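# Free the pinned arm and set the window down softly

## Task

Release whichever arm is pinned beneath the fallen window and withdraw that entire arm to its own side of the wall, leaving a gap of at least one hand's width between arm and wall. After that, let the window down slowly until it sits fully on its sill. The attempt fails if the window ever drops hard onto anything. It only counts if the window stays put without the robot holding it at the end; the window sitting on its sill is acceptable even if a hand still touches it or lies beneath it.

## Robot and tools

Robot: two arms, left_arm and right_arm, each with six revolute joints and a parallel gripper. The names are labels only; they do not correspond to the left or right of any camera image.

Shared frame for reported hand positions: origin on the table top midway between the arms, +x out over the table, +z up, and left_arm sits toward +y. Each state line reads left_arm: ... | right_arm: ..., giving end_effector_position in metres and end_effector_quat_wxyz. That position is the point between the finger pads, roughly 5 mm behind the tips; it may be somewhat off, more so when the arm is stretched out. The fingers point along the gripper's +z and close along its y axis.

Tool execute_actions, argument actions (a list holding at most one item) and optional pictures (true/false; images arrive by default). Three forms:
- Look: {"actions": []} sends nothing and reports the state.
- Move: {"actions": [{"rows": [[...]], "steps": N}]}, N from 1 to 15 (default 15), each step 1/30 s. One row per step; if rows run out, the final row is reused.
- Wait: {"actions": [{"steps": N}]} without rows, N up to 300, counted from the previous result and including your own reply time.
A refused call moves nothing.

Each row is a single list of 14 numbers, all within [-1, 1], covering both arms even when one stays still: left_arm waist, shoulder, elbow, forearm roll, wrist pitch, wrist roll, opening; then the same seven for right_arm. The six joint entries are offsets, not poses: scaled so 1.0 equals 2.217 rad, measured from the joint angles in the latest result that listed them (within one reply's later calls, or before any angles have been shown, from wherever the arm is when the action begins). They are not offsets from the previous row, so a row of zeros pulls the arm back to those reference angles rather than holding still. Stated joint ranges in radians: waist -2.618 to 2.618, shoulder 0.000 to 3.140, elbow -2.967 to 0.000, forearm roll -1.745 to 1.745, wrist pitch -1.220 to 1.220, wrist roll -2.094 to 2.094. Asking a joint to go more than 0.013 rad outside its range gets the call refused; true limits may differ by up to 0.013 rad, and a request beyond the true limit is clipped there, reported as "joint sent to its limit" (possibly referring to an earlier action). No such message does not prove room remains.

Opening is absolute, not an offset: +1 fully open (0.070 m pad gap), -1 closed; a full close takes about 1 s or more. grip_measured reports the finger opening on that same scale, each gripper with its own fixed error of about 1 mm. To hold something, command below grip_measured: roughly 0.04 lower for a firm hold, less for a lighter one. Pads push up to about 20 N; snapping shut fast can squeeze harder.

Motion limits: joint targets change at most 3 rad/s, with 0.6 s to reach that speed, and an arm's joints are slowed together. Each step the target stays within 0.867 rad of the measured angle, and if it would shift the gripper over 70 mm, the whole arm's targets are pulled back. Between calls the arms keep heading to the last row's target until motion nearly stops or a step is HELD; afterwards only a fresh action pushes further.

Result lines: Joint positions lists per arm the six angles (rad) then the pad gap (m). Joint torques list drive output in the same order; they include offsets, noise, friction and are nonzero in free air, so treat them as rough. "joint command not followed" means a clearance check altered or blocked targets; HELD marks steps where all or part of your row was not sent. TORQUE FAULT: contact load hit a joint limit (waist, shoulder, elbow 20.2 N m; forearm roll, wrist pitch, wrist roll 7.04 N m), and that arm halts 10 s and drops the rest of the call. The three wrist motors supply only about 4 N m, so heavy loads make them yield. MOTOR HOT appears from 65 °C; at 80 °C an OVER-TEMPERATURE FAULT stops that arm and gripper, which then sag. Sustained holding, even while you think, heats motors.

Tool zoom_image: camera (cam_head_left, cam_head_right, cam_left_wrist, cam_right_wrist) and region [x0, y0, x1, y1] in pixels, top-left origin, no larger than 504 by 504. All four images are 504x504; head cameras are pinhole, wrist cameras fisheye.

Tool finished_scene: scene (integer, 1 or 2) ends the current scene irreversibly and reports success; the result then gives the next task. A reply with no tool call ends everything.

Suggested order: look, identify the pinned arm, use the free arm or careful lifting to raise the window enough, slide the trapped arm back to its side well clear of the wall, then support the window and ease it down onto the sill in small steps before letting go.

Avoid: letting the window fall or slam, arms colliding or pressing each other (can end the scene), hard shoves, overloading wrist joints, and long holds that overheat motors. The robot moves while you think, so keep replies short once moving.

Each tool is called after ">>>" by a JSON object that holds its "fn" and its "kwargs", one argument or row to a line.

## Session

>>> {"fn": "execute_actions", "kwargs": {
  "actions": []
}}

Scene clock: 0.00 s of 4375.00 s.
left_arm: end_effector_position=(+0.4214, +0.0511, +0.2485) grip_measured=+0.99 end_effector_quat_wxyz=(+0.685, +0.274, +0.652, -0.176) | right_arm: end_effector_position=(+0.3076, -0.3478, +0.1802) grip_measured=+1.00 end_effector_quat_wxyz=(+0.342, +0.017, +0.939, -0.000)
Joint positions: left_arm=[-0.706  1.605 -0.764  0.109 -0.757  0.067  0.069] | right_arm=[ 0.002  1.034 -0.718  0.011  0.644  0.     0.07 ]
Joint torques (N m, as the arm reports them, + toward a larger angle): no reading

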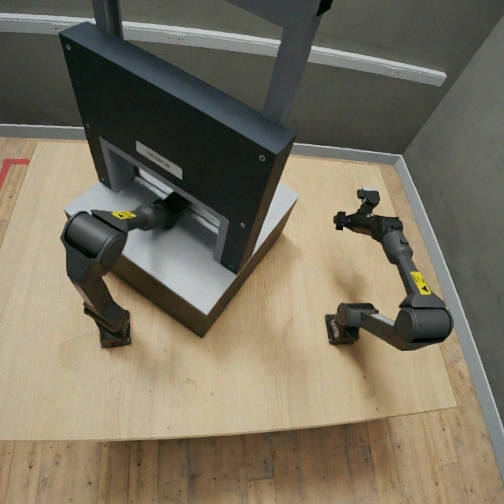

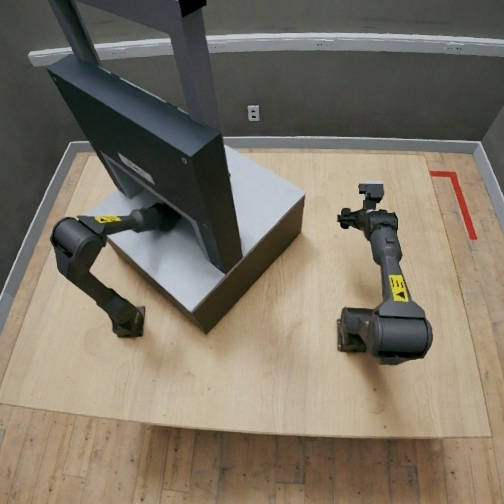

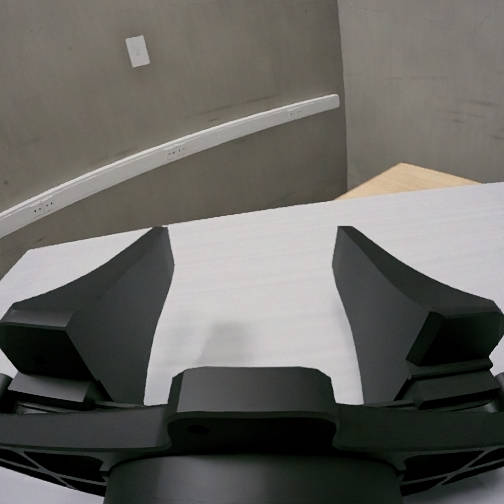

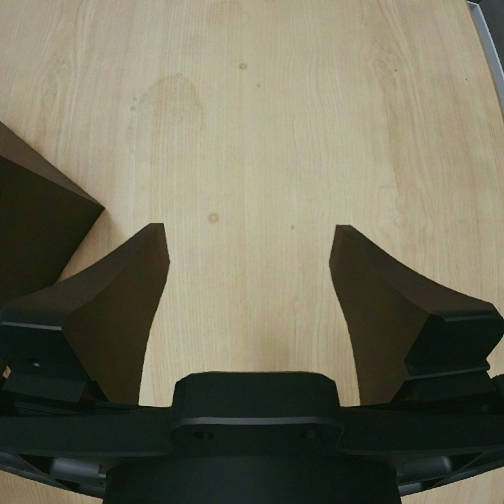

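>>> {"fn": "execute_actions", "kwargs": {
  "actions": [
    {"rows": [[0, 0, 0, 0, 0, 0, 1, 0.2269, 0.3978, -0.4962, -0.7921, -0.7415, 0.7086, -1]], "steps": 15}
  ],
  "pictures": false
}}

>>> {"fn": "execute_actions", "kwargs": {
  "actions": [
    {"steps": 45}
  ]
}}

Scene clock: 35.40 s of 4375.00 s.
left_arm: end_effector_position=(+0.4214, +0.0511, +0.2485) grip_measured=+0.99 end_effector_quat_wxyz=(+0.685, +0.274, +0.652, -0.176) | right_arm: end_effector_position=(+0.4585, -0.2925, +0.2968) grip_measured=+0.03 end_effector_quat_wxyz=(+0.549, -0.032, +0.835, +0.011)
Joint positions: left_arm=[-0.706  1.604 -0.764  0.109 -0.756  0.067  0.069] | right_arm=[ 0.191  1.366 -1.102 -0.382  0.251  0.393  0.036]
Joint torques (N m, as the arm reports them, + toward a larger angle): left_arm=[ 0.99 -6.96 -7.5  -0.41 -1.57  0.08] | right_arm=[ 0.91 -6.07 -4.91 -0.35 -0.91  0.35]
Steps of this call (steps 1 to 90: nothing new was sent; then 31.90 s passed at rest; steps 91 to 105: all 15 steps of this action). Readings (joint positions):
91: left_arm=[-0.706 1.604 -0.764 0.109 -0.756 0.067] | right_arm=[0.003 1.034 -0.719 0.010 0.644 0.001]
92: left_arm=[-0.706 1.604 -0.764 0.109 -0.756 0.067] | right_arm=[0.006 1.040 -0.724 0.004 0.639 0.007]
94: left_arm=[-0.706 1.604 -0.764 0.109 -0.756 0.067] | right_arm=[0.023 1.070 -0.754 -0.027 0.608 0.038]
98: left_arm=[-0.706 1.604 -0.764 0.109 -0.756 0.067] | right_arm=[0.089 1.186 -0.876 -0.150 0.484 0.160]
105: the state above

Scene clock: 36.90 s of 4375.00 s.
left_arm: end_effector_position=(+0.4214, +0.0511, +0.2486) grip_measured=+0.99 end_effector_quat_wxyz=(+0.685, +0.274, +0.651, -0.176) | right_arm: end_effector_position=(+0.3902, +0.0522, +0.3636) grip_measured=-0.98 end_effector_quat_wxyz=(+0.503, -0.528, +0.540, +0.419)
Joint positions: left_arm=[-0.706  1.604 -0.764  0.109 -0.757  0.067  0.069] | right_arm=[ 0.506  1.916 -1.818 -1.733 -0.999  1.571  0.001]
Joint torques (N m, as the arm reports them, + toward a larger angle): left_arm=[ 1.02 -6.19 -7.48 -0.39 -1.6   0.08] | right_arm=[ -0.4  -13.1   -4.53   1.     0.28   0.02]
joint sent to its limit (right arm) — the command would take joint 4 (forearm roll) past its lower limit, so that joint was sent only as far as its limit.
Steps of this call (steps 1 to 45: the robot went on to your last target). Readings (joint positions):
1: left_arm=[-0.706 1.604 -0.764 0.109 -0.756 0.067] | right_arm=[0.204 1.389 -1.132 -0.417 0.216 0.428]
2: left_arm=[-0.706 1.604 -0.764 0.109 -0.756 0.067] | right_arm=[0.217 1.411 -1.161 -0.453 0.180 0.464]
4: left_arm=[-0.706 1.604 -0.764 0.109 -0.757 0.067] | right_arm=[0.241 1.454 -1.216 -0.525 0.108 0.536]
8: left_arm=[-0.706 1.604 -0.764 0.109 -0.757 0.067] | right_arm=[0.286 1.532 -1.318 -0.678 -0.045 0.689]
45: the state above

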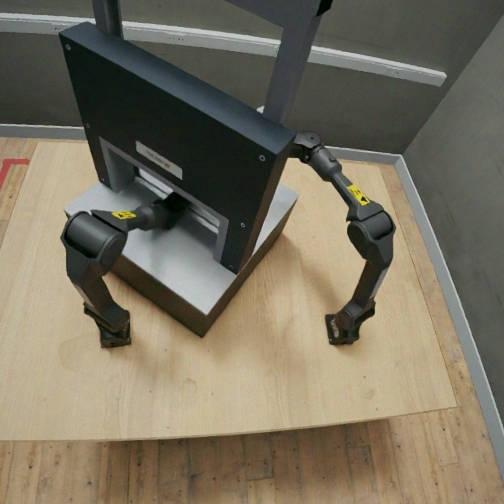

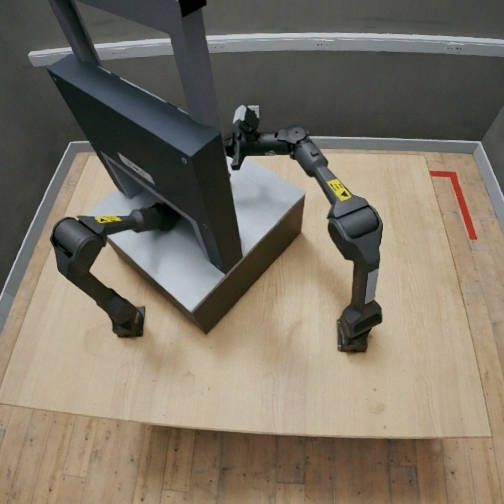

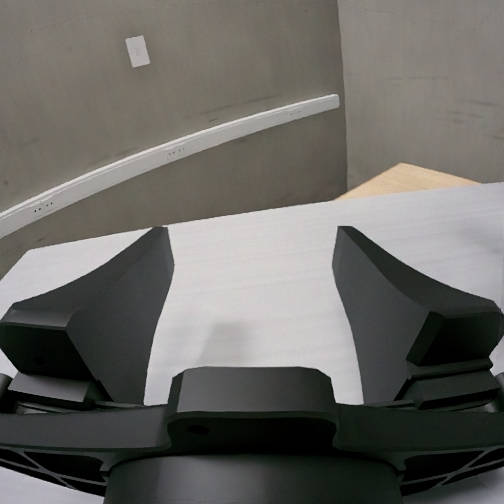

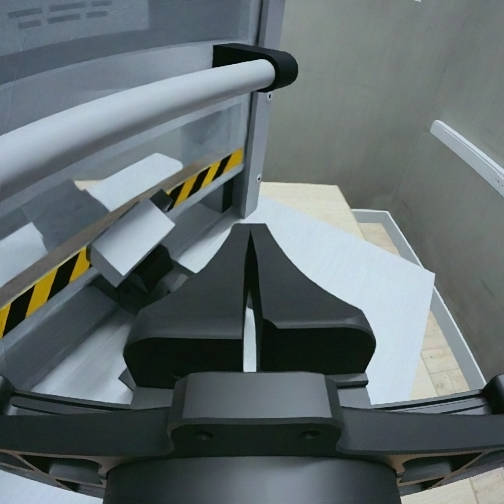

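>>> {"fn": "execute_actions", "kwargs": {
  "actions": []
}}

Scene clock: 47.00 s of 4375.00 s.
left_arm: end_effector_position=(+0.4214, +0.0511, +0.2485) grip_measured=+0.99 end_effector_quat_wxyz=(+0.685, +0.274, +0.651, -0.176) | right_arm: end_effector_position=(+0.3903, +0.0520, +0.3637) grip_measured=-0.98 end_effector_quat_wxyz=(+0.503, -0.528, +0.540, +0.419)
Joint positions: left_arm=[-0.706  1.605 -0.764  0.109 -0.757  0.067  0.069] | right_arm=[ 0.505  1.915 -1.818 -1.734 -0.999  1.571  0.001]
Joint torques (N m, as the arm reports them, + toward a larger angle): left_arm=[ 0.98 -5.7  -7.41 -0.37 -1.39  0.08] | right_arm=[ -0.58 -12.91  -4.58   0.38   0.27   0.03]
joint sent to its limit (right arm) — the command would take joint 4 (forearm roll) past its lower limit, so that joint was sent only as far as its limit.
Steps of this call (steps 1 to 15: the robot went on to your last target; steps 16 to 90: nothing new was sent; then 7.10 s passed at rest). Readings (joint positions):
1: left_arm=[-0.706 1.604 -0.764 0.109 -0.757 0.067] | right_arm=[0.506 1.916 -1.818 -1.733 -0.999 1.571]
2: left_arm=[-0.706 1.604 -0.764 0.109 -0.757 0.067] | right_arm=[0.506 1.916 -1.818 -1.734 -0.999 1.571]
4: left_arm=[-0.706 1.604 -0.764 0.109 -0.757 0.067] | right_arm=[0.506 1.916 -1.818 -1.734 -0.999 1.571]
8: left_arm=[-0.706 1.604 -0.764 0.109 -0.757 0.067] | right_arm=[0.506 1.916 -1.818 -1.734 -0.999 1.571]
90: the state above
All arms were judged still, so your last target was given up. Only a new action makes them travel on or press farther. Fingers that are still opening or closing keep moving.

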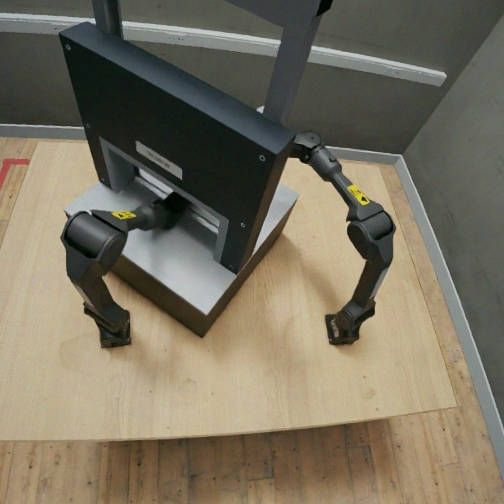

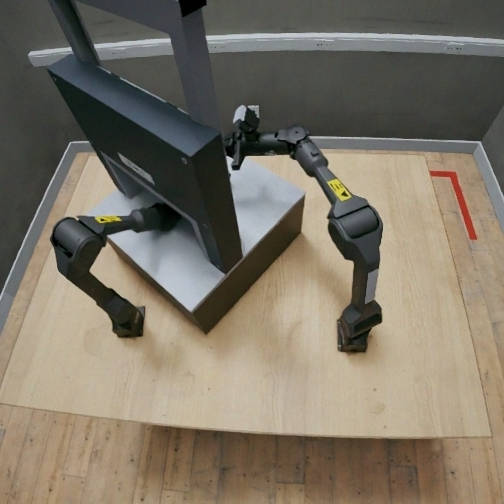

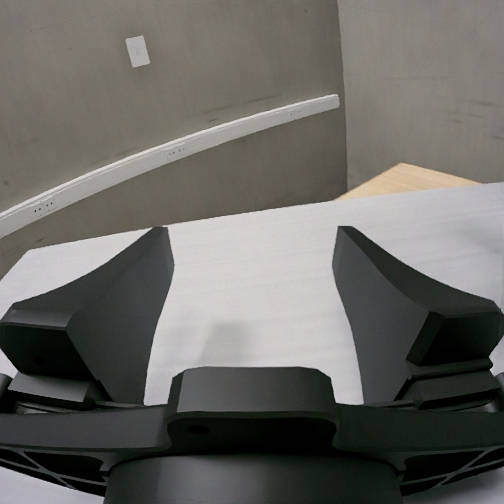

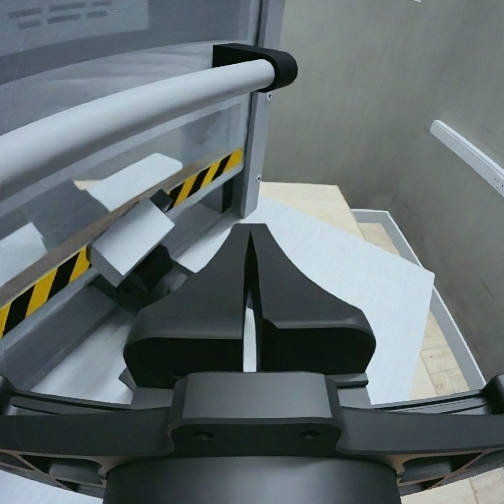

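>>> {"fn": "execute_actions", "kwargs": {
  "actions": [
    {"rows": [[0,0,0,0,0,0,1, 0.010,0,0,-0.004,0,0,-1],[0,0,0,0,0,0,1, 0.020,0,0,-0.004,0,0,-1],[0,0,0,0,0,0,1, 0.030,0,0,-0.004,0,0,-1],[0,0,0,0,0,0,1, 0.040,0,0,-0.004,0,0,-1],[0,0,0,0,0,0,1, 0.045,0,0,-0.004,0,0,-1]], "steps": 15}
  ]
}}

Scene clock: 52.67 s of 4375.00 s.
left_arm: end_effector_position=(+0.4214, +0.0511, +0.2485) grip_measured=+0.99 end_effector_quat_wxyz=(+0.685, +0.274, +0.652, -0.176) | right_arm: end_effector_position=(+0.3491, +0.0863, +0.3638) grip_measured=-0.98 end_effector_quat_wxyz=(-0.482, +0.555, -0.513, -0.444)
Joint positions: left_arm=[-0.706  1.605 -0.764  0.109 -0.757  0.067  0.069] | right_arm=[ 0.605  1.915 -1.818 -1.734 -0.999  1.571  0.001]
Joint torques (N m, as the arm reports them, + toward a larger angle): left_arm=[ 1.02 -5.62 -7.38 -0.33 -1.35  0.08] | right_arm=[ -0.2  -12.63  -4.64   0.1    0.17   0.05]
joint sent to its limit (right arm) — the command would take joint 4 (forearm roll) past its lower limit, so that joint was sent only as far as its limit.
Steps of this call (steps 1 to 90: nothing new was sent; then 2.17 s passed at rest; steps 91 to 105: all 15 steps of this action). Readings (joint positions):
91: left_arm=[-0.706 1.605 -0.764 0.109 -0.757 0.067] | right_arm=[0.506 1.915 -1.818 -1.734 -0.999 1.571]
92: left_arm=[-0.706 1.605 -0.764 0.109 -0.757 0.067] | right_arm=[0.510 1.915 -1.818 -1.734 -0.999 1.571]
94: left_arm=[-0.706 1.605 -0.764 0.109 -0.757 0.067] | right_arm=[0.539 1.915 -1.818 -1.734 -0.998 1.571]
98: left_arm=[-0.706 1.605 -0.764 0.109 -0.757 0.067] | right_arm=[0.608 1.915 -1.818 -1.734 -0.999 1.571]
105: the state above

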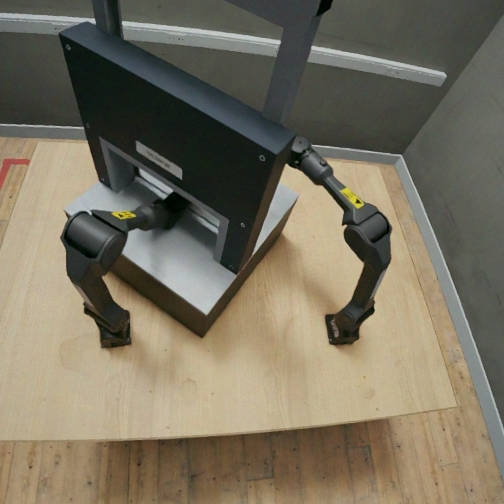

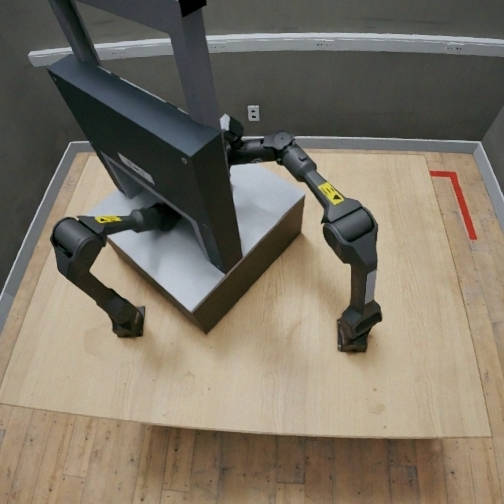

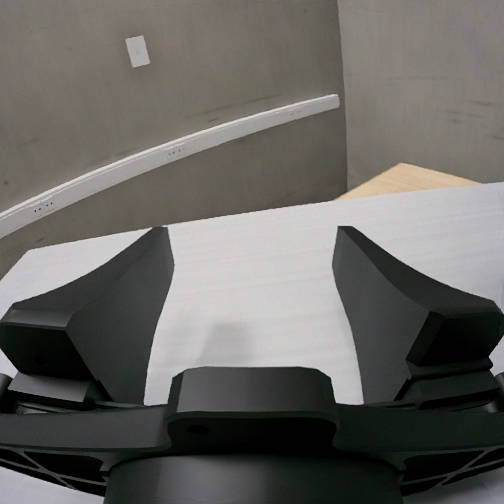

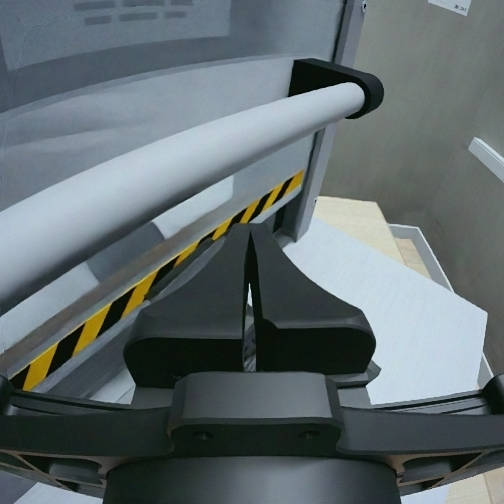

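>>> {"fn": "execute_actions", "kwargs": {
  "actions": [
    {"rows": [[0,0,0,0,0,0,1, 0.008,0,0,-0.004,0,0,-1],[0,0,0,0,0,0,1, 0.016,0,0,-0.004,0,0,-1],[0,0,0,0,0,0,1, 0.024,0,0,-0.004,0,0,-1],[0,0,0,0,0,0,1, 0.030,0,0,-0.004,0,0,-1],[0,0,0,0,0,0,1, 0.034,0,0,-0.004,0,0,-1]], "steps": 15}
  ]
}}

Scene clock: 57.33 s of 4375.00 s.
left_arm: end_effector_position=(+0.4218, +0.0509, +0.2508) grip_measured=+0.99 end_effector_quat_wxyz=(+0.687, +0.273, +0.650, -0.177) | right_arm: end_effector_position=(+0.3204, +0.1089, +0.3598) grip_measured=-0.98 end_effector_quat_wxyz=(-0.464, +0.571, -0.497, -0.460)
Joint positions: left_arm=[-0.706  1.604 -0.767  0.108 -0.759  0.067  0.069] | right_arm=[ 0.676  1.922 -1.817 -1.734 -0.996  1.571  0.001]
Joint torques (N m, as the arm reports them, + toward a larger angle): left_arm=[ 1.02 -4.47 -3.64 -0.04 -0.82  0.03] | right_arm=[  9.21 -22.7   -6.6    0.06  -1.48   0.19]
joint sent to its limit (right arm) — the command would take joint 4 (forearm roll) past its lower limit, so that joint was sent only as far as its limit.
Steps of this call (steps 1 to 15: the robot went on to your last target; steps 16 to 90: nothing new was sent; then 1.17 s passed at rest; steps 91 to 105: all 15 steps of this action). Readings (joint positions):
91: left_arm=[-0.706 1.605 -0.764 0.109 -0.757 0.067] | right_arm=[0.605 1.915 -1.818 -1.734 -0.999 1.571]
92: left_arm=[-0.706 1.605 -0.764 0.109 -0.757 0.067] | right_arm=[0.610 1.916 -1.818 -1.734 -0.999 1.571]
94: left_arm=[-0.706 1.605 -0.764 0.109 -0.757 0.067] | right_arm=[0.639 1.916 -1.818 -1.734 -0.998 1.571]
98: left_arm=[-0.706 1.604 -0.768 0.108 -0.759 0.067] | right_arm=[0.675 1.923 -1.817 -1.734 -0.994 1.571]
105: the state above

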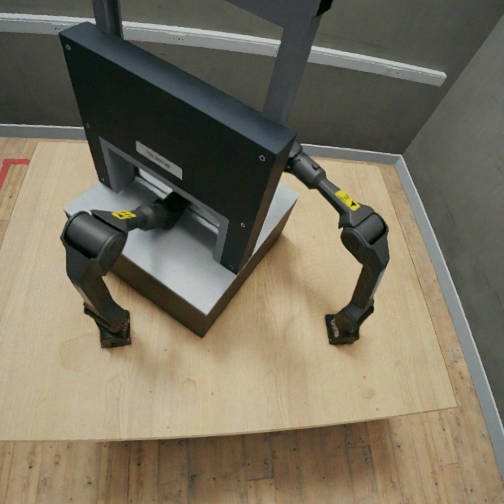

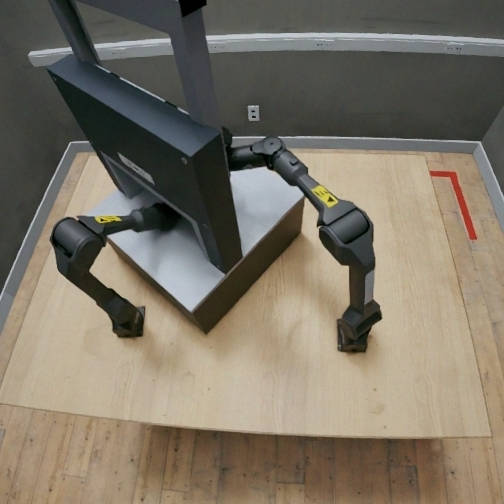

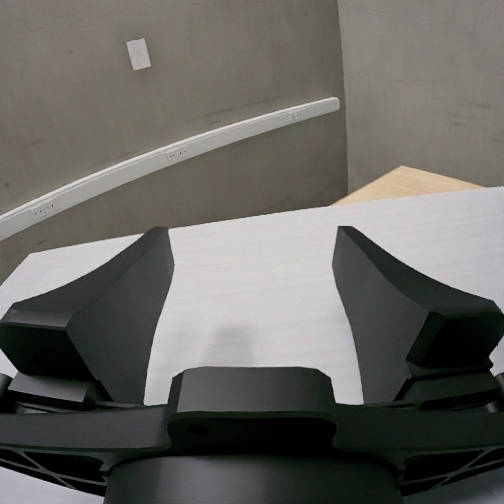

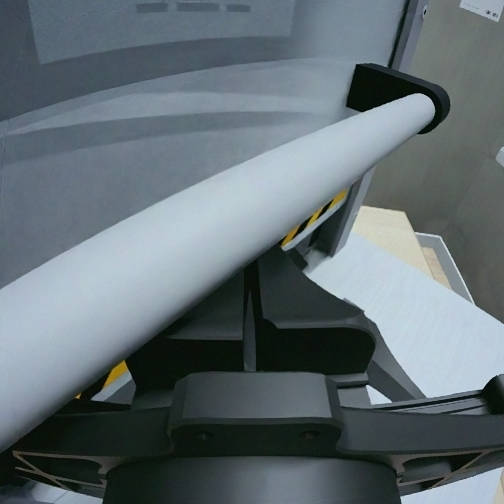

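>>> {"fn": "execute_actions", "kwargs": {
  "actions": [
    {"rows": [[0,0,0,0,0,0,1, 0,0.0005,-0.004,-0.004,-0.001,0,-1],[0,0,0,0,0,0,1, 0,0.001,-0.009,-0.004,-0.001,0,-1],[0,0,0,0,0,0,1, 0,0.002,-0.015,-0.004,-0.001,0,-1],[0,0,0,0,0,0,1, 0,0.003,-0.021,-0.004,-0.001,0,-1],[0,0,0,0,0,0,1, 0,0.004,-0.027,-0.004,-0.001,0,-1],[0,0,0,0,0,0,1, 0,0.005,-0.033,-0.004,-0.001,0,-1],[0,0,0,0,0,0,1, 0,0.006,-0.039,-0.004,-0.001,0,-1],[0,0,0,0,0,0,1, 0,0.007,-0.045,-0.004,-0.001,0,-1],[0,0,0,0,0,0,1, 0,0.008,-0.051,-0.004,-0.001,0,-1],[0,0,0,0,0,0,1, 0,0.009,-0.057,-0.004,-0.001,0,-1],[0,0,0,0,0,0,1, 0,0.0095,-0.061,-0.004,-0.001,0,-1],[0,0,0,0,0,0,1, 0,0.010,-0.064,-0.004,-0.001,0,-1]], "steps": 15}
  ]
}}

Scene clock: 88.23 s of 4375.00 s.
left_arm: end_effector_position=(+0.4218, +0.0508, +0.2503) grip_measured=+0.99 end_effector_quat_wxyz=(+0.687, +0.274, +0.650, -0.177) | right_arm: end_effector_position=(+0.3201, +0.1116, +0.4053) grip_measured=-0.97 end_effector_quat_wxyz=(-0.509, +0.578, -0.452, -0.451)
Joint positions: left_arm=[-0.706  1.604 -0.767  0.109 -0.758  0.067  0.069] | right_arm=[ 0.679  1.939 -1.962 -1.734 -1.001  1.571  0.001]
Joint torques (N m, as the arm reports them, + toward a larger angle): left_arm=[ 1.   -4.49 -4.4  -0.14 -0.92 -0.17] | right_arm=[  0.16 -16.67  -6.37   0.32   1.04   0.54]
joint sent to its limit (right arm) — the command would take joint 4 (forearm roll) past its lower limit, so that joint was sent only as far as its limit.
Steps of this call (steps 1 to 15: the robot went on to your last target; steps 16 to 90: nothing new was sent; then 27.40 s passed at rest; steps 91 to 105: all 15 steps of this action). Readings (joint positions):
91: left_arm=[-0.706 1.605 -0.764 0.109 -0.757 0.067] | right_arm=[0.681 1.916 -1.819 -1.734 -1.000 1.571]
92: left_arm=[-0.706 1.605 -0.766 0.109 -0.757 0.067] | right_arm=[0.680 1.918 -1.825 -1.734 -1.004 1.570]
94: left_arm=[-0.706 1.605 -0.766 0.109 -0.758 0.067] | right_arm=[0.679 1.923 -1.847 -1.734 -1.008 1.569]
98: left_arm=[-0.706 1.605 -0.766 0.109 -0.758 0.067] | right_arm=[0.679 1.929 -1.902 -1.734 -1.005 1.569]
105: the state above

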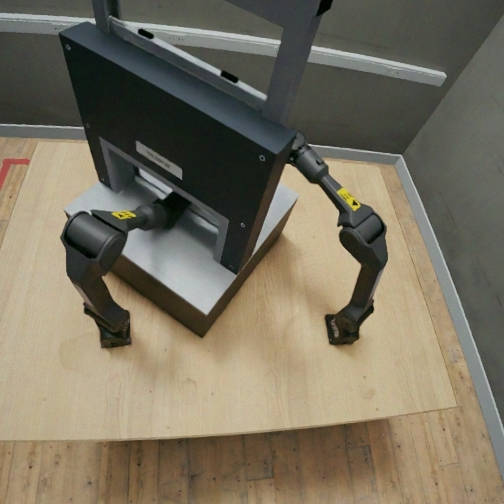

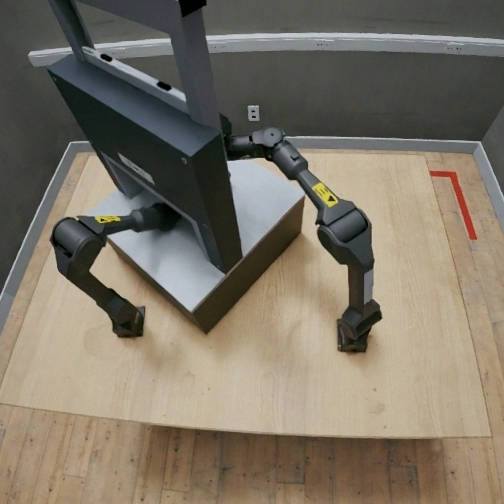

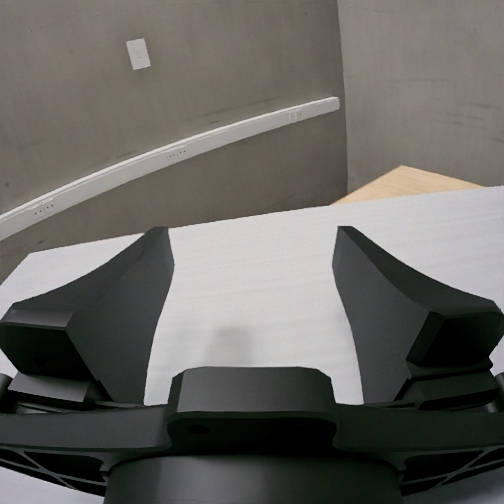

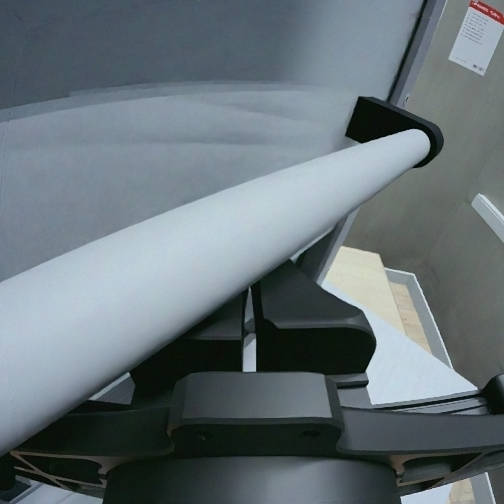

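>>> {"fn": "execute_actions", "kwargs": {
  "actions": [
    {"rows": [[0,0,0,0,0,0,1, 0,0.0006,-0.004,-0.004,0,0,-1],[0,0,0,0,0,0,1, 0,0.0015,-0.009,-0.004,0,0,-1],[0,0,0,0,0,0,1, 0,0.0027,-0.015,-0.004,0,0,-1],[0,0,0,0,0,0,1, 0,0.0039,-0.021,-0.004,0,0,-1],[0,0,0,0,0,0,1, 0,0.0051,-0.027,-0.004,0,0,-1],[0,0,0,0,0,0,1, 0,0.0063,-0.033,-0.004,0,0,-1],[0,0,0,0,0,0,1, 0,0.0075,-0.039,-0.004,0,0,-1],[0,0,0,0,0,0,1, 0,0.0087,-0.045,-0.004,0,0,-1],[0,0,0,0,0,0,1, 0,0.0099,-0.051,-0.004,0,0,-1],[0,0,0,0,0,0,1, 0,0.0111,-0.056,-0.004,0,0,-1],[0,0,0,0,0,0,1, 0,0.012,-0.060,-0.004,0,0,-1],[0,0,0,0,0,0,1, 0,0.0126,-0.0627,-0.004,0,0,-1]], "steps": 15}
  ]
}}

Scene clock: 93.30 s of 4375.00 s.
left_arm: end_effector_position=(+0.4218, +0.0509, +0.2508) grip_measured=+0.99 end_effector_quat_wxyz=(+0.687, +0.273, +0.650, -0.177) | right_arm: end_effector_position=(+0.3233, +0.1114, +0.4420) grip_measured=-0.98 end_effector_quat_wxyz=(+0.548, -0.579, +0.415, +0.438)
Joint positions: left_arm=[-0.706  1.604 -0.767  0.108 -0.759  0.067  0.069] | right_arm=[ 0.675  1.968 -2.103 -1.734 -0.999  1.571  0.001]
Joint torques (N m, as the arm reports them, + toward a larger angle): left_arm=[ 1.01 -3.57 -4.03  0.2  -0.87  0.02] | right_arm=[  5.5  -25.23  -8.23   0.37  -0.73   0.18]
joint sent to its limit (right arm) — the command would take joint 4 (forearm roll) past its lower limit, so that joint was sent only as far as its limit.
Steps of this call (steps 1 to 15: the robot went on to your last target; steps 16 to 90: nothing new was sent; then 1.57 s passed at rest; steps 91 to 105: all 15 steps of this action). Readings (joint positions):
91: left_arm=[-0.706 1.604 -0.767 0.108 -0.759 0.067] | right_arm=[0.676 1.944 -1.959 -1.734 -0.998 1.571]
92: left_arm=[-0.706 1.604 -0.767 0.108 -0.759 0.067] | right_arm=[0.676 1.944 -1.962 -1.734 -0.998 1.571]
94: left_arm=[-0.706 1.604 -0.767 0.108 -0.759 0.067] | right_arm=[0.676 1.947 -1.986 -1.734 -0.998 1.571]
98: left_arm=[-0.706 1.604 -0.767 0.108 -0.759 0.067] | right_arm=[0.676 1.957 -2.044 -1.734 -0.997 1.571]
105: the state above

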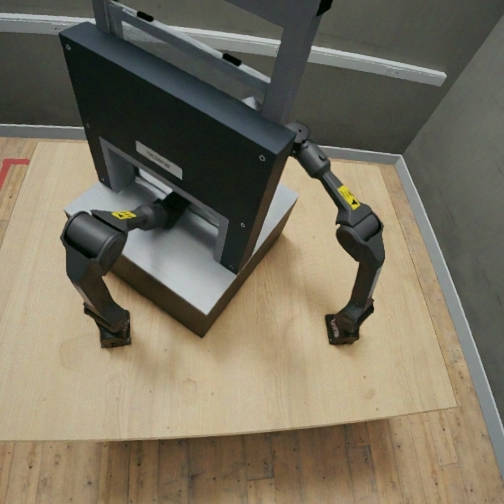

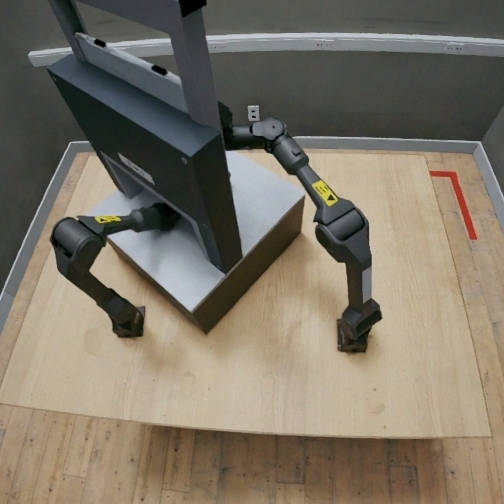

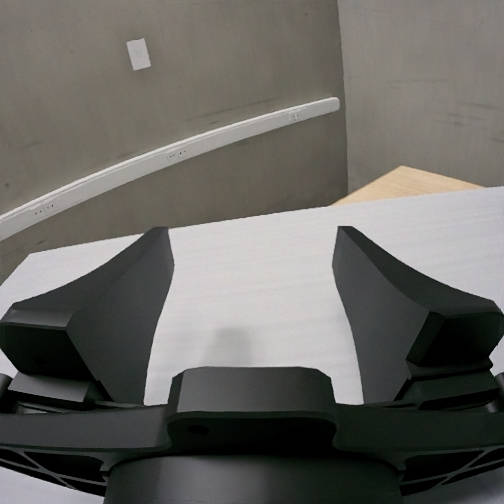

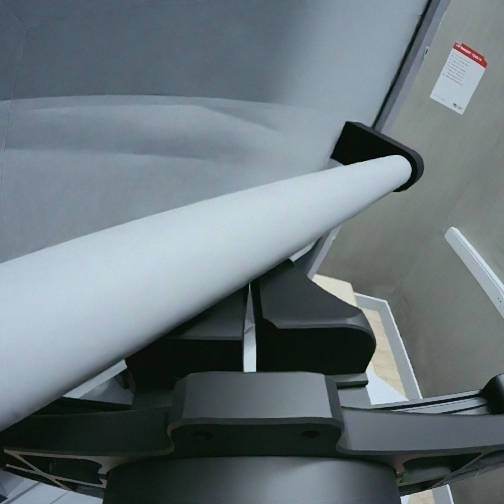

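>>> {"fn": "execute_actions", "kwargs": {
  "actions": [
    {"rows": [[0,-0.008,0.0065,0,0.0022,0,1, 0,-0.002,0,-0.004,0,0,-1],[0,-0.018,0.0145,0,0.005,0,1, 0,-0.002,0,-0.004,0,0,-1],[0,-0.031,0.025,0,0.0087,0,1, 0,-0.002,0,-0.004,0,0,-1],[0,-0.047,0.038,0,0.0131,0,1, 0,-0.002,0,-0.004,0,0,-1],[0,-0.066,0.054,0,0.016,0,1, 0,-0.002,0,-0.004,0,0,-1],[0,-0.086,0.071,0,0.019,0,1, 0,-0.002,0,-0.004,0,0,-1],[0,-0.106,0.088,0,0.022,0,1, 0,-0.002,0,-0.004,0,0,-1],[0,-0.126,0.105,0,0.025,0,1, 0,-0.002,0,-0.004,0,0,-1],[0,-0.146,0.122,0,0.028,0,1, 0,-0.002,0,-0.004,0,0,-1],[0,-0.165,0.138,0,0.031,0,1, 0,-0.002,0,-0.004,0,0,-1],[0,-0.182,0.1525,0,0.0335,0,1, 0,-0.002,0,-0.004,0,0,-1],[0,-0.195,0.1635,0,0.0355,0,1, 0,-0.002,0,-0.004,0,0,-1],[0,-0.203,0.1705,0,0.0365,0,1, 0,-0.002,0,-0.004,0,0,-1]], "steps": 15}
  ]
}}

Scene clock: 107.73 s of 4375.00 s.
left_arm: end_effector_position=(+0.3342, +0.1091, +0.2611) grip_measured=+0.99 end_effector_quat_wxyz=(+0.689, +0.273, +0.649, -0.174) | right_arm: end_effector_position=(+0.3198, +0.1107, +0.4466) grip_measured=-0.97 end_effector_quat_wxyz=(+0.551, -0.579, +0.411, +0.438)
Joint positions: left_arm=[-0.706  1.196 -0.428  0.109 -0.694  0.067  0.069] | right_arm=[ 0.678  1.961 -2.105 -1.734 -0.999  1.571  0.001]
Joint torques (N m, as the arm reports them, + toward a larger angle): left_arm=[ 1.06 -1.77 -4.44 -0.15 -0.85 -0.17] | right_arm=[ -0.87 -19.92  -6.11   0.41   0.39   0.35]
joint sent to its limit (right arm) — the command would take joint 4 (forearm roll) past its lower limit, so that joint was sent only as far as its limit.
Steps of this call (steps 1 to 15: the robot went on to your last target; steps 16 to 90: nothing new was sent; then 10.93 s passed at rest; steps 91 to 105: all 15 steps of this action). Readings (joint positions):
91: left_arm=[-0.706 1.604 -0.767 0.109 -0.758 0.067] | right_arm=[0.680 1.966 -2.101 -1.734 -1.001 1.571]
92: left_arm=[-0.706 1.599 -0.762 0.109 -0.756 0.067] | right_arm=[0.679 1.965 -2.101 -1.734 -1.001 1.571]
94: left_arm=[-0.706 1.569 -0.738 0.109 -0.748 0.067] | right_arm=[0.679 1.965 -2.101 -1.734 -1.001 1.571]
98: left_arm=[-0.706 1.449 -0.636 0.109 -0.709 0.067] | right_arm=[0.679 1.964 -2.103 -1.734 -1.000 1.571]
105: the state above

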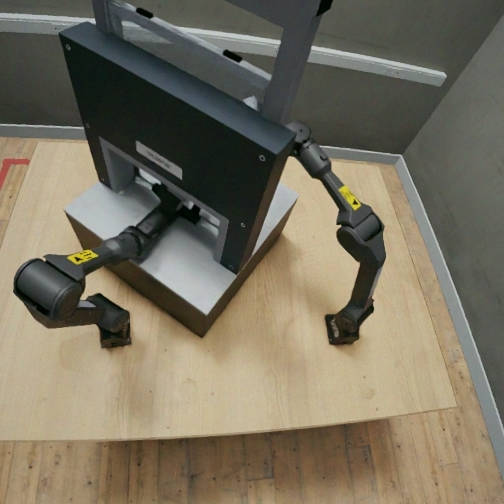

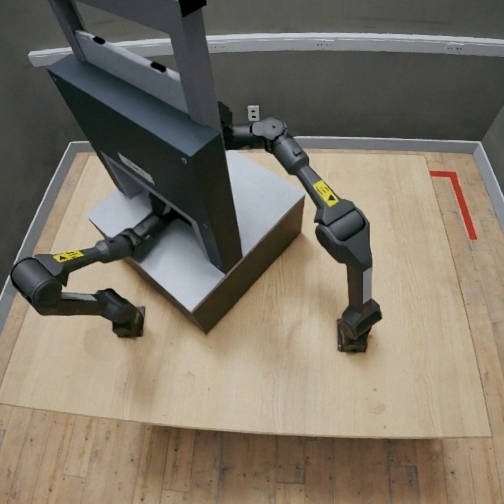

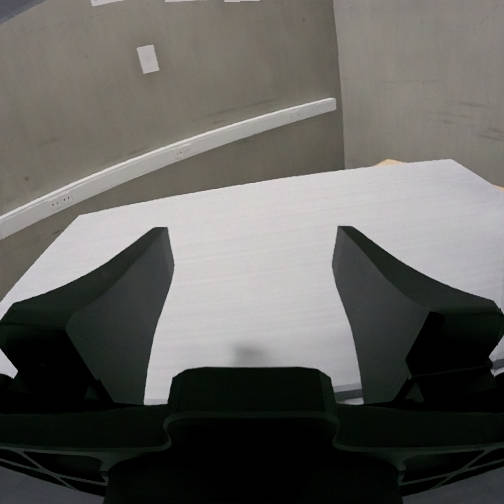

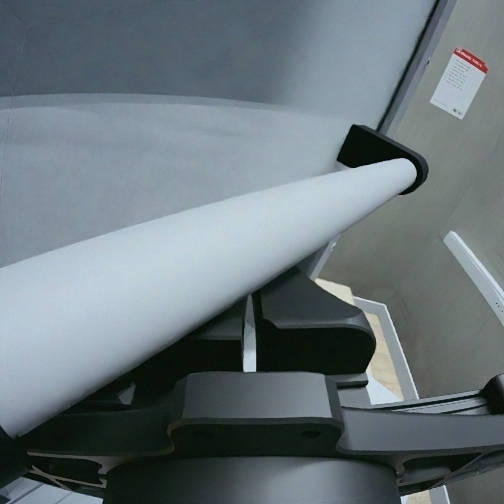

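>>> {"fn": "execute_actions", "kwargs": {
  "actions": [
    {"rows": [[0,-0.026,0.020,0,0.012,0,1, 0,0,0,-0.004,0,0,-1],[0,-0.040,0.025,0,0.021,0,1, 0,0,0,-0.004,0,0,-1],[0,-0.058,0.032,0,0.032,0,1, 0,0,0,-0.004,0,0,-1],[0,-0.080,0.040,0,0.046,0,1, 0,0,0,-0.004,0,0,-1],[0,-0.104,0.049,0,0.061,0,1, 0,0,0,-0.004,0,0,-1],[0,-0.128,0.058,0,0.076,0,1, 0,0,0,-0.004,0,0,-1],[0,-0.152,0.0665,0,0.0915,0,1, 0,0,0,-0.004,0,0,-1],[0,-0.176,0.0755,0,0.1065,0,1, 0,0,0,-0.004,0,0,-1],[0,-0.198,0.0835,0,0.1205,0,1, 0,0,0,-0.004,0,0,-1],[0,-0.218,0.091,0,0.133,0,1, 0,0,0,-0.004,0,0,-1],[0,-0.234,0.097,0,0.1435,0,1, 0,0,0,-0.004,0,0,-1],[0,-0.244,0.1005,0,0.150,0,1, 0,0,0,-0.004,0,0,-1],[0,-0.249,0.1024,0,0.1529,0,1, 0,0,0,-0.004,0,0,-1]], "steps": 15}
  ]
}}

Scene clock: 117.90 s of 4375.00 s.
left_arm: end_effector_position=(+0.2610, +0.1641, +0.2580) grip_measured=+0.99 end_effector_quat_wxyz=(+0.688, +0.271, +0.655, -0.157) | right_arm: end_effector_position=(+0.3218, +0.1106, +0.4451) grip_measured=-0.98 end_effector_quat_wxyz=(+0.551, -0.579, +0.413, +0.438)
Joint positions: left_arm=[-0.706  0.703 -0.222  0.108 -0.392  0.067  0.069] | right_arm=[ 0.676  1.963 -2.104 -1.734 -0.998  1.571  0.001]
Joint torques (N m, as the arm reports them, + toward a larger angle): left_arm=[ 0.99  0.47 -4.59  0.2  -0.92  0.03] | right_arm=[  7.39 -21.02  -8.34   0.24   0.27   0.32]
joint sent to its limit (right arm) — the command would take joint 4 (forearm roll) past its lower limit, so that joint was sent only as far as its limit.
Steps of this call (steps 1 to 30: the robot went on to your last target; steps 31 to 90: nothing new was sent; then 6.67 s passed at rest; steps 91 to 105: all 15 steps of this action). Readings (joint positions):
91: left_arm=[-0.706 1.153 -0.390 0.108 -0.677 0.067] | right_arm=[0.676 1.963 -2.103 -1.734 -0.999 1.571]
92: left_arm=[-0.706 1.148 -0.388 0.108 -0.673 0.067] | right_arm=[0.676 1.963 -2.103 -1.734 -0.997 1.571]
94: left_arm=[-0.706 1.118 -0.377 0.108 -0.652 0.067] | right_arm=[0.676 1.963 -2.103 -1.734 -0.997 1.571]
98: left_arm=[-0.706 0.987 -0.327 0.108 -0.569 0.067] | right_arm=[0.676 1.963 -2.103 -1.734 -0.997 1.571]
105: the state above

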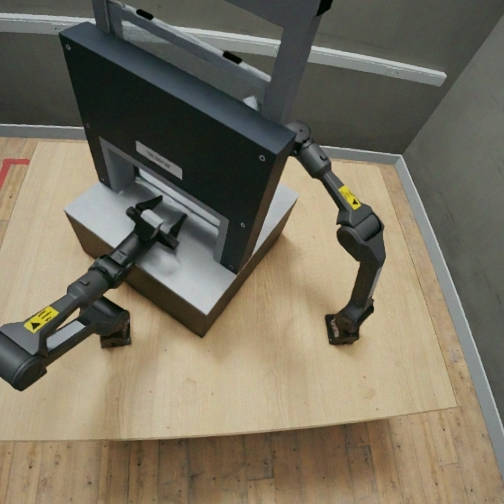

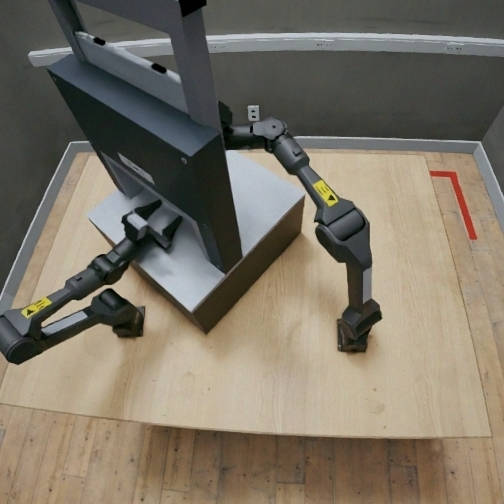

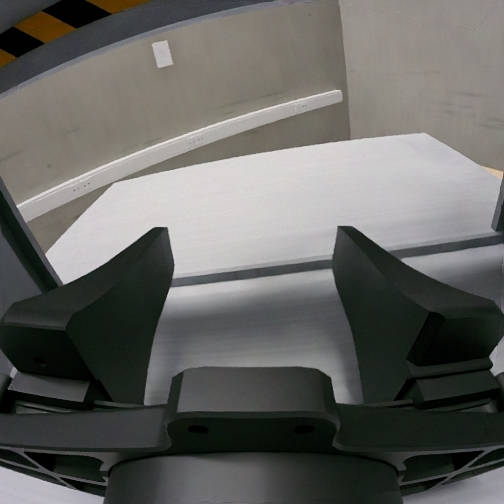

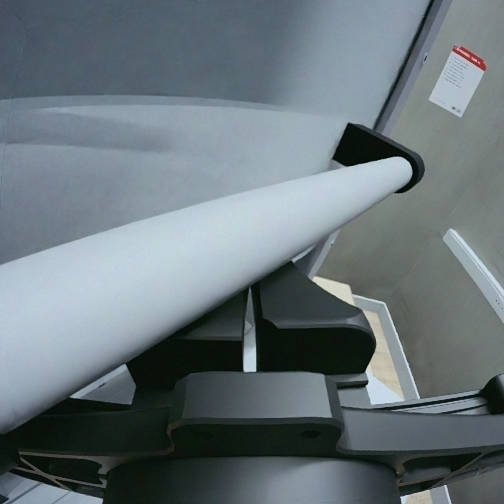

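>>> {"fn": "execute_actions", "kwargs": {
  "actions": [
    {"rows": [[0.02,-0.0266,0.0095,0,0.0167,0,1, 0,-0.0004,0.004,-0.004,0,0,-1],[0.05,-0.0266,0.0095,0,0.0167,0,1, 0,-0.001,0.009,-0.004,0,0,-1],[0.09,-0.0266,0.0095,0,0.0167,0,1, 0,-0.0018,0.015,-0.004,0,0,-1],[0.13,-0.0266,0.0095,0,0.0167,0,1, 0,-0.0026,0.021,-0.004,0,0,-1],[0.17,-0.0266,0.0095,0,0.0167,0,1, 0,-0.0034,0.027,-0.004,0,0,-1],[0.21,-0.0266,0.0095,0,0.0167,0,1, 0,-0.0042,0.033,-0.004,0,0,-1],[0.25,-0.0266,0.0095,0,0.0167,0,1, 0,-0.005,0.039,-0.004,0,0,-1],[0.29,-0.0266,0.0095,0,0.0167,0,1, 0,-0.0058,0.045,-0.004,0,0,-1],[0.33,-0.0266,0.0095,0,0.0167,0,1, 0,-0.0066,0.051,-0.004,0,0,-1],[0.37,-0.0266,0.0095,0,0.0167,0,1, 0,-0.0074,0.057,-0.004,0,0,-1],[0.41,-0.0266,0.0095,0,0.0167,0,1, 0,-0.008,0.062,-0.004,0,0,-1],[0.45,-0.0266,0.0095,0,0.0167,0,1, 0,-0.0083,0.0654,-0.004,0,0,-1],[0.49,-0.0266,0.0095,0,0.0167,0,1, 0,-0.0083,0.0654,-0.004,0,0,-1],[0.52,-0.0266,0.0095,0,0.0167,0,1, 0,-0.0083,0.0654,-0.004,0,0,-1],[0.541,-0.0266,0.0095,0,0.0167,0,1, 0,-0.0083,0.0654,-0.004,0,0,-1]], "steps": 15}
  ]
}}

Scene clock: 148.00 s of 4375.00 s.
left_arm: end_effector_position=(+0.2991, +0.2929, +0.2558) grip_measured=+0.99 end_effector_quat_wxyz=(+0.706, +0.098, +0.702, +0.022) | right_arm: end_effector_position=(+0.3228, +0.1124, +0.3998) grip_measured=-0.97 end_effector_quat_wxyz=(-0.505, +0.577, -0.457, -0.451)
Joint positions: left_arm=[-0.199  0.644 -0.201  0.109 -0.355  0.067  0.069] | right_arm=[ 0.678  1.945 -1.956 -1.734 -0.998  1.57   0.001]
Joint torques (N m, as the arm reports them, + toward a larger angle): left_arm=[ 1.3   0.4  -4.77 -0.02 -0.85 -0.21] | right_arm=[ -0.2  -19.52  -7.69   0.22   1.06   0.58]
joint sent to its limit (right arm) — the command would take joint 4 (forearm roll) past its lower limit, so that joint was sent only as far as its limit.
Steps of this call (steps 1 to 30: the robot went on to your last target; steps 31 to 100: nothing new was sent; then 26.27 s passed at rest; steps 101 to 115: all 15 steps of this action). Readings (joint positions):
101: left_arm=[-0.705 0.644 -0.201 0.109 -0.355 0.067] | right_arm=[0.680 1.960 -2.105 -1.734 -1.000 1.570]
102: left_arm=[-0.699 0.644 -0.201 0.109 -0.355 0.067] | right_arm=[0.679 1.959 -2.101 -1.734 -0.999 1.570]
104: left_arm=[-0.668 0.644 -0.201 0.109 -0.355 0.067] | right_arm=[0.679 1.954 -2.078 -1.734 -1.000 1.570]
108: left_arm=[-0.538 0.644 -0.201 0.109 -0.355 0.067] | right_arm=[0.679 1.948 -2.022 -1.734 -1.001 1.570]
115: the state above

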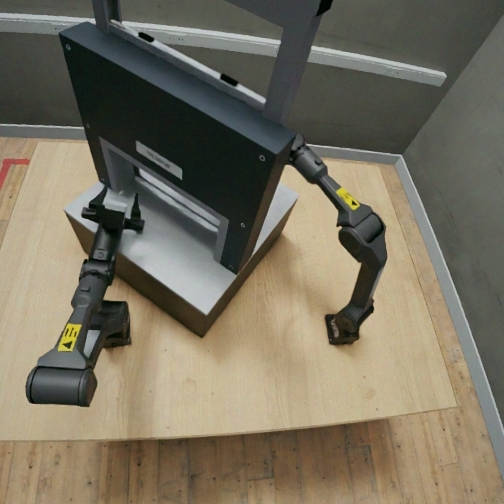

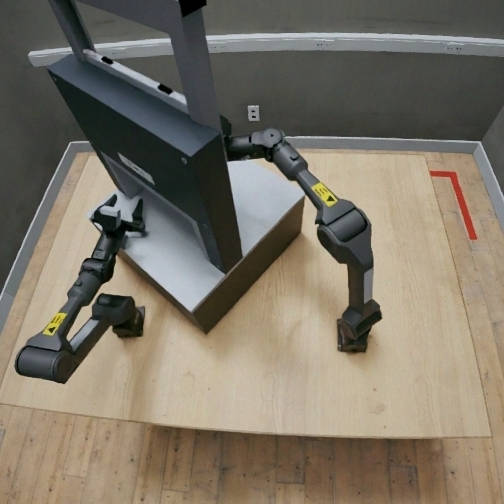

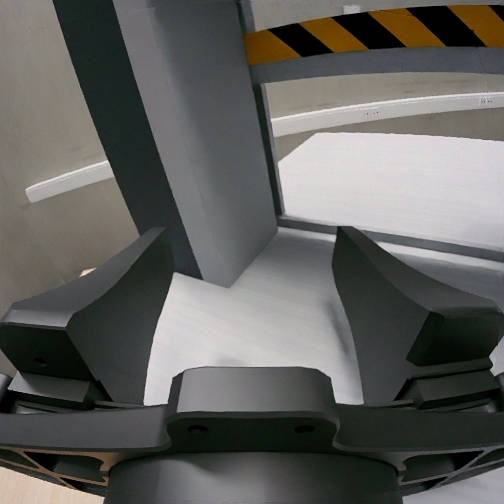

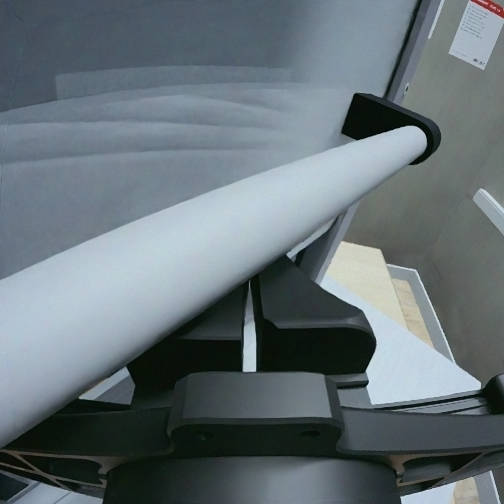

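>>> {"fn": "execute_actions", "kwargs": {
  "actions": [
    {"rows": [[0.3126,0,0,0,0,0,1, 0,-0.0006,0.004,-0.004,0,0,-1],[0.3126,0,0,0,0,0,1, 0,-0.0015,0.009,-0.004,0,0,-1],[0.3126,0,0,0,0,0,1, 0,-0.0026,0.015,-0.004,0,0,-1],[0.3126,0,0,0,0,0,1, 0,-0.0037,0.021,-0.004,0,0,-1],[0.3126,0,0,0,0,0,1, 0,-0.0048,0.027,-0.004,0,0,-1],[0.3126,0,0,0,0,0,1, 0,-0.0059,0.033,-0.004,0,0,-1],[0.3126,0,0,0,0,0,1, 0,-0.007,0.039,-0.004,0,0,-1],[0.3126,0,0,0,0,0,1, 0,-0.0081,0.045,-0.004,0,0,-1],[0.3126,0,0,0,0,0,1, 0,-0.0092,0.051,-0.004,0,0,-1],[0.3126,0,0,0,0,0,1, 0,-0.0101,0.056,-0.004,0,0,-1],[0.3126,0,0,0,0,0,1, 0,-0.0108,0.060,-0.004,0,0,-1],[0.3126,0,0,0,0,0,1, 0,-0.0113,0.0627,-0.004,0,0,-1]], "steps": 15}
  ]
}}

Scene clock: 155.03 s of 4375.00 s.
left_arm: end_effector_position=(+0.2559, +0.4654, +0.2558) grip_measured=+0.99 end_effector_quat_wxyz=(+0.656, -0.147, +0.693, +0.260) | right_arm: end_effector_position=(+0.3194, +0.1091, +0.3589) grip_measured=-0.98 end_effector_quat_wxyz=(-0.463, +0.572, -0.497, -0.461)
Joint positions: left_arm=[ 0.494  0.644 -0.201  0.109 -0.355  0.067  0.069] | right_arm=[ 0.677  1.922 -1.814 -1.734 -0.997  1.57   0.001]
Joint torques (N m, as the arm reports them, + toward a larger angle): left_arm=[ 0.7   0.05 -4.68  0.2  -0.89  0.03] | right_arm=[  6.59 -25.23  -8.03   0.2   -1.27   0.09]
joint sent to its limit (right arm) — the command would take joint 4 (forearm roll) past its lower limit, so that joint was sent only as far as its limit.
Steps of this call (steps 1 to 45: the robot went on to your last target; steps 46 to 110: nothing new was sent; then 2.87 s passed at rest; steps 111 to 125: all 15 steps of this action). Readings (joint positions):
111: left_arm=[0.494 0.644 -0.201 0.108 -0.355 0.067] | right_arm=[0.676 1.944 -1.958 -1.734 -0.997 1.571]
112: left_arm=[0.494 0.644 -0.201 0.108 -0.355 0.067] | right_arm=[0.676 1.943 -1.952 -1.734 -0.997 1.571]
114: left_arm=[0.494 0.644 -0.201 0.108 -0.355 0.067] | right_arm=[0.676 1.938 -1.926 -1.734 -0.997 1.571]
118: left_arm=[0.494 0.644 -0.201 0.108 -0.355 0.067] | right_arm=[0.676 1.930 -1.871 -1.734 -0.998 1.570]
125: the state above

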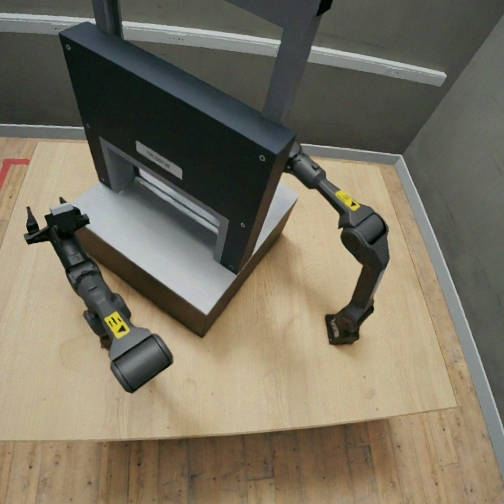

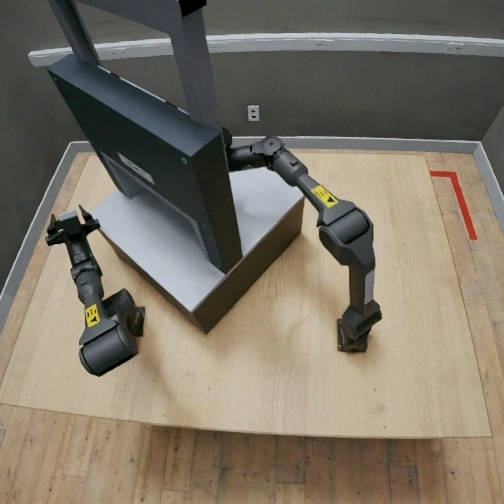

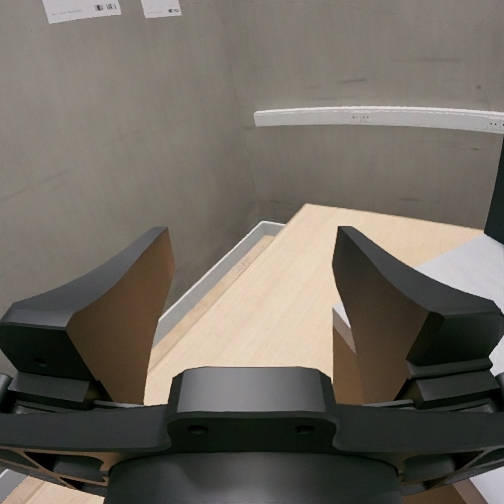

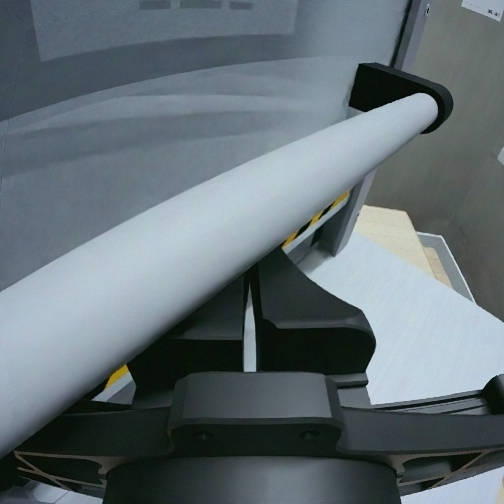

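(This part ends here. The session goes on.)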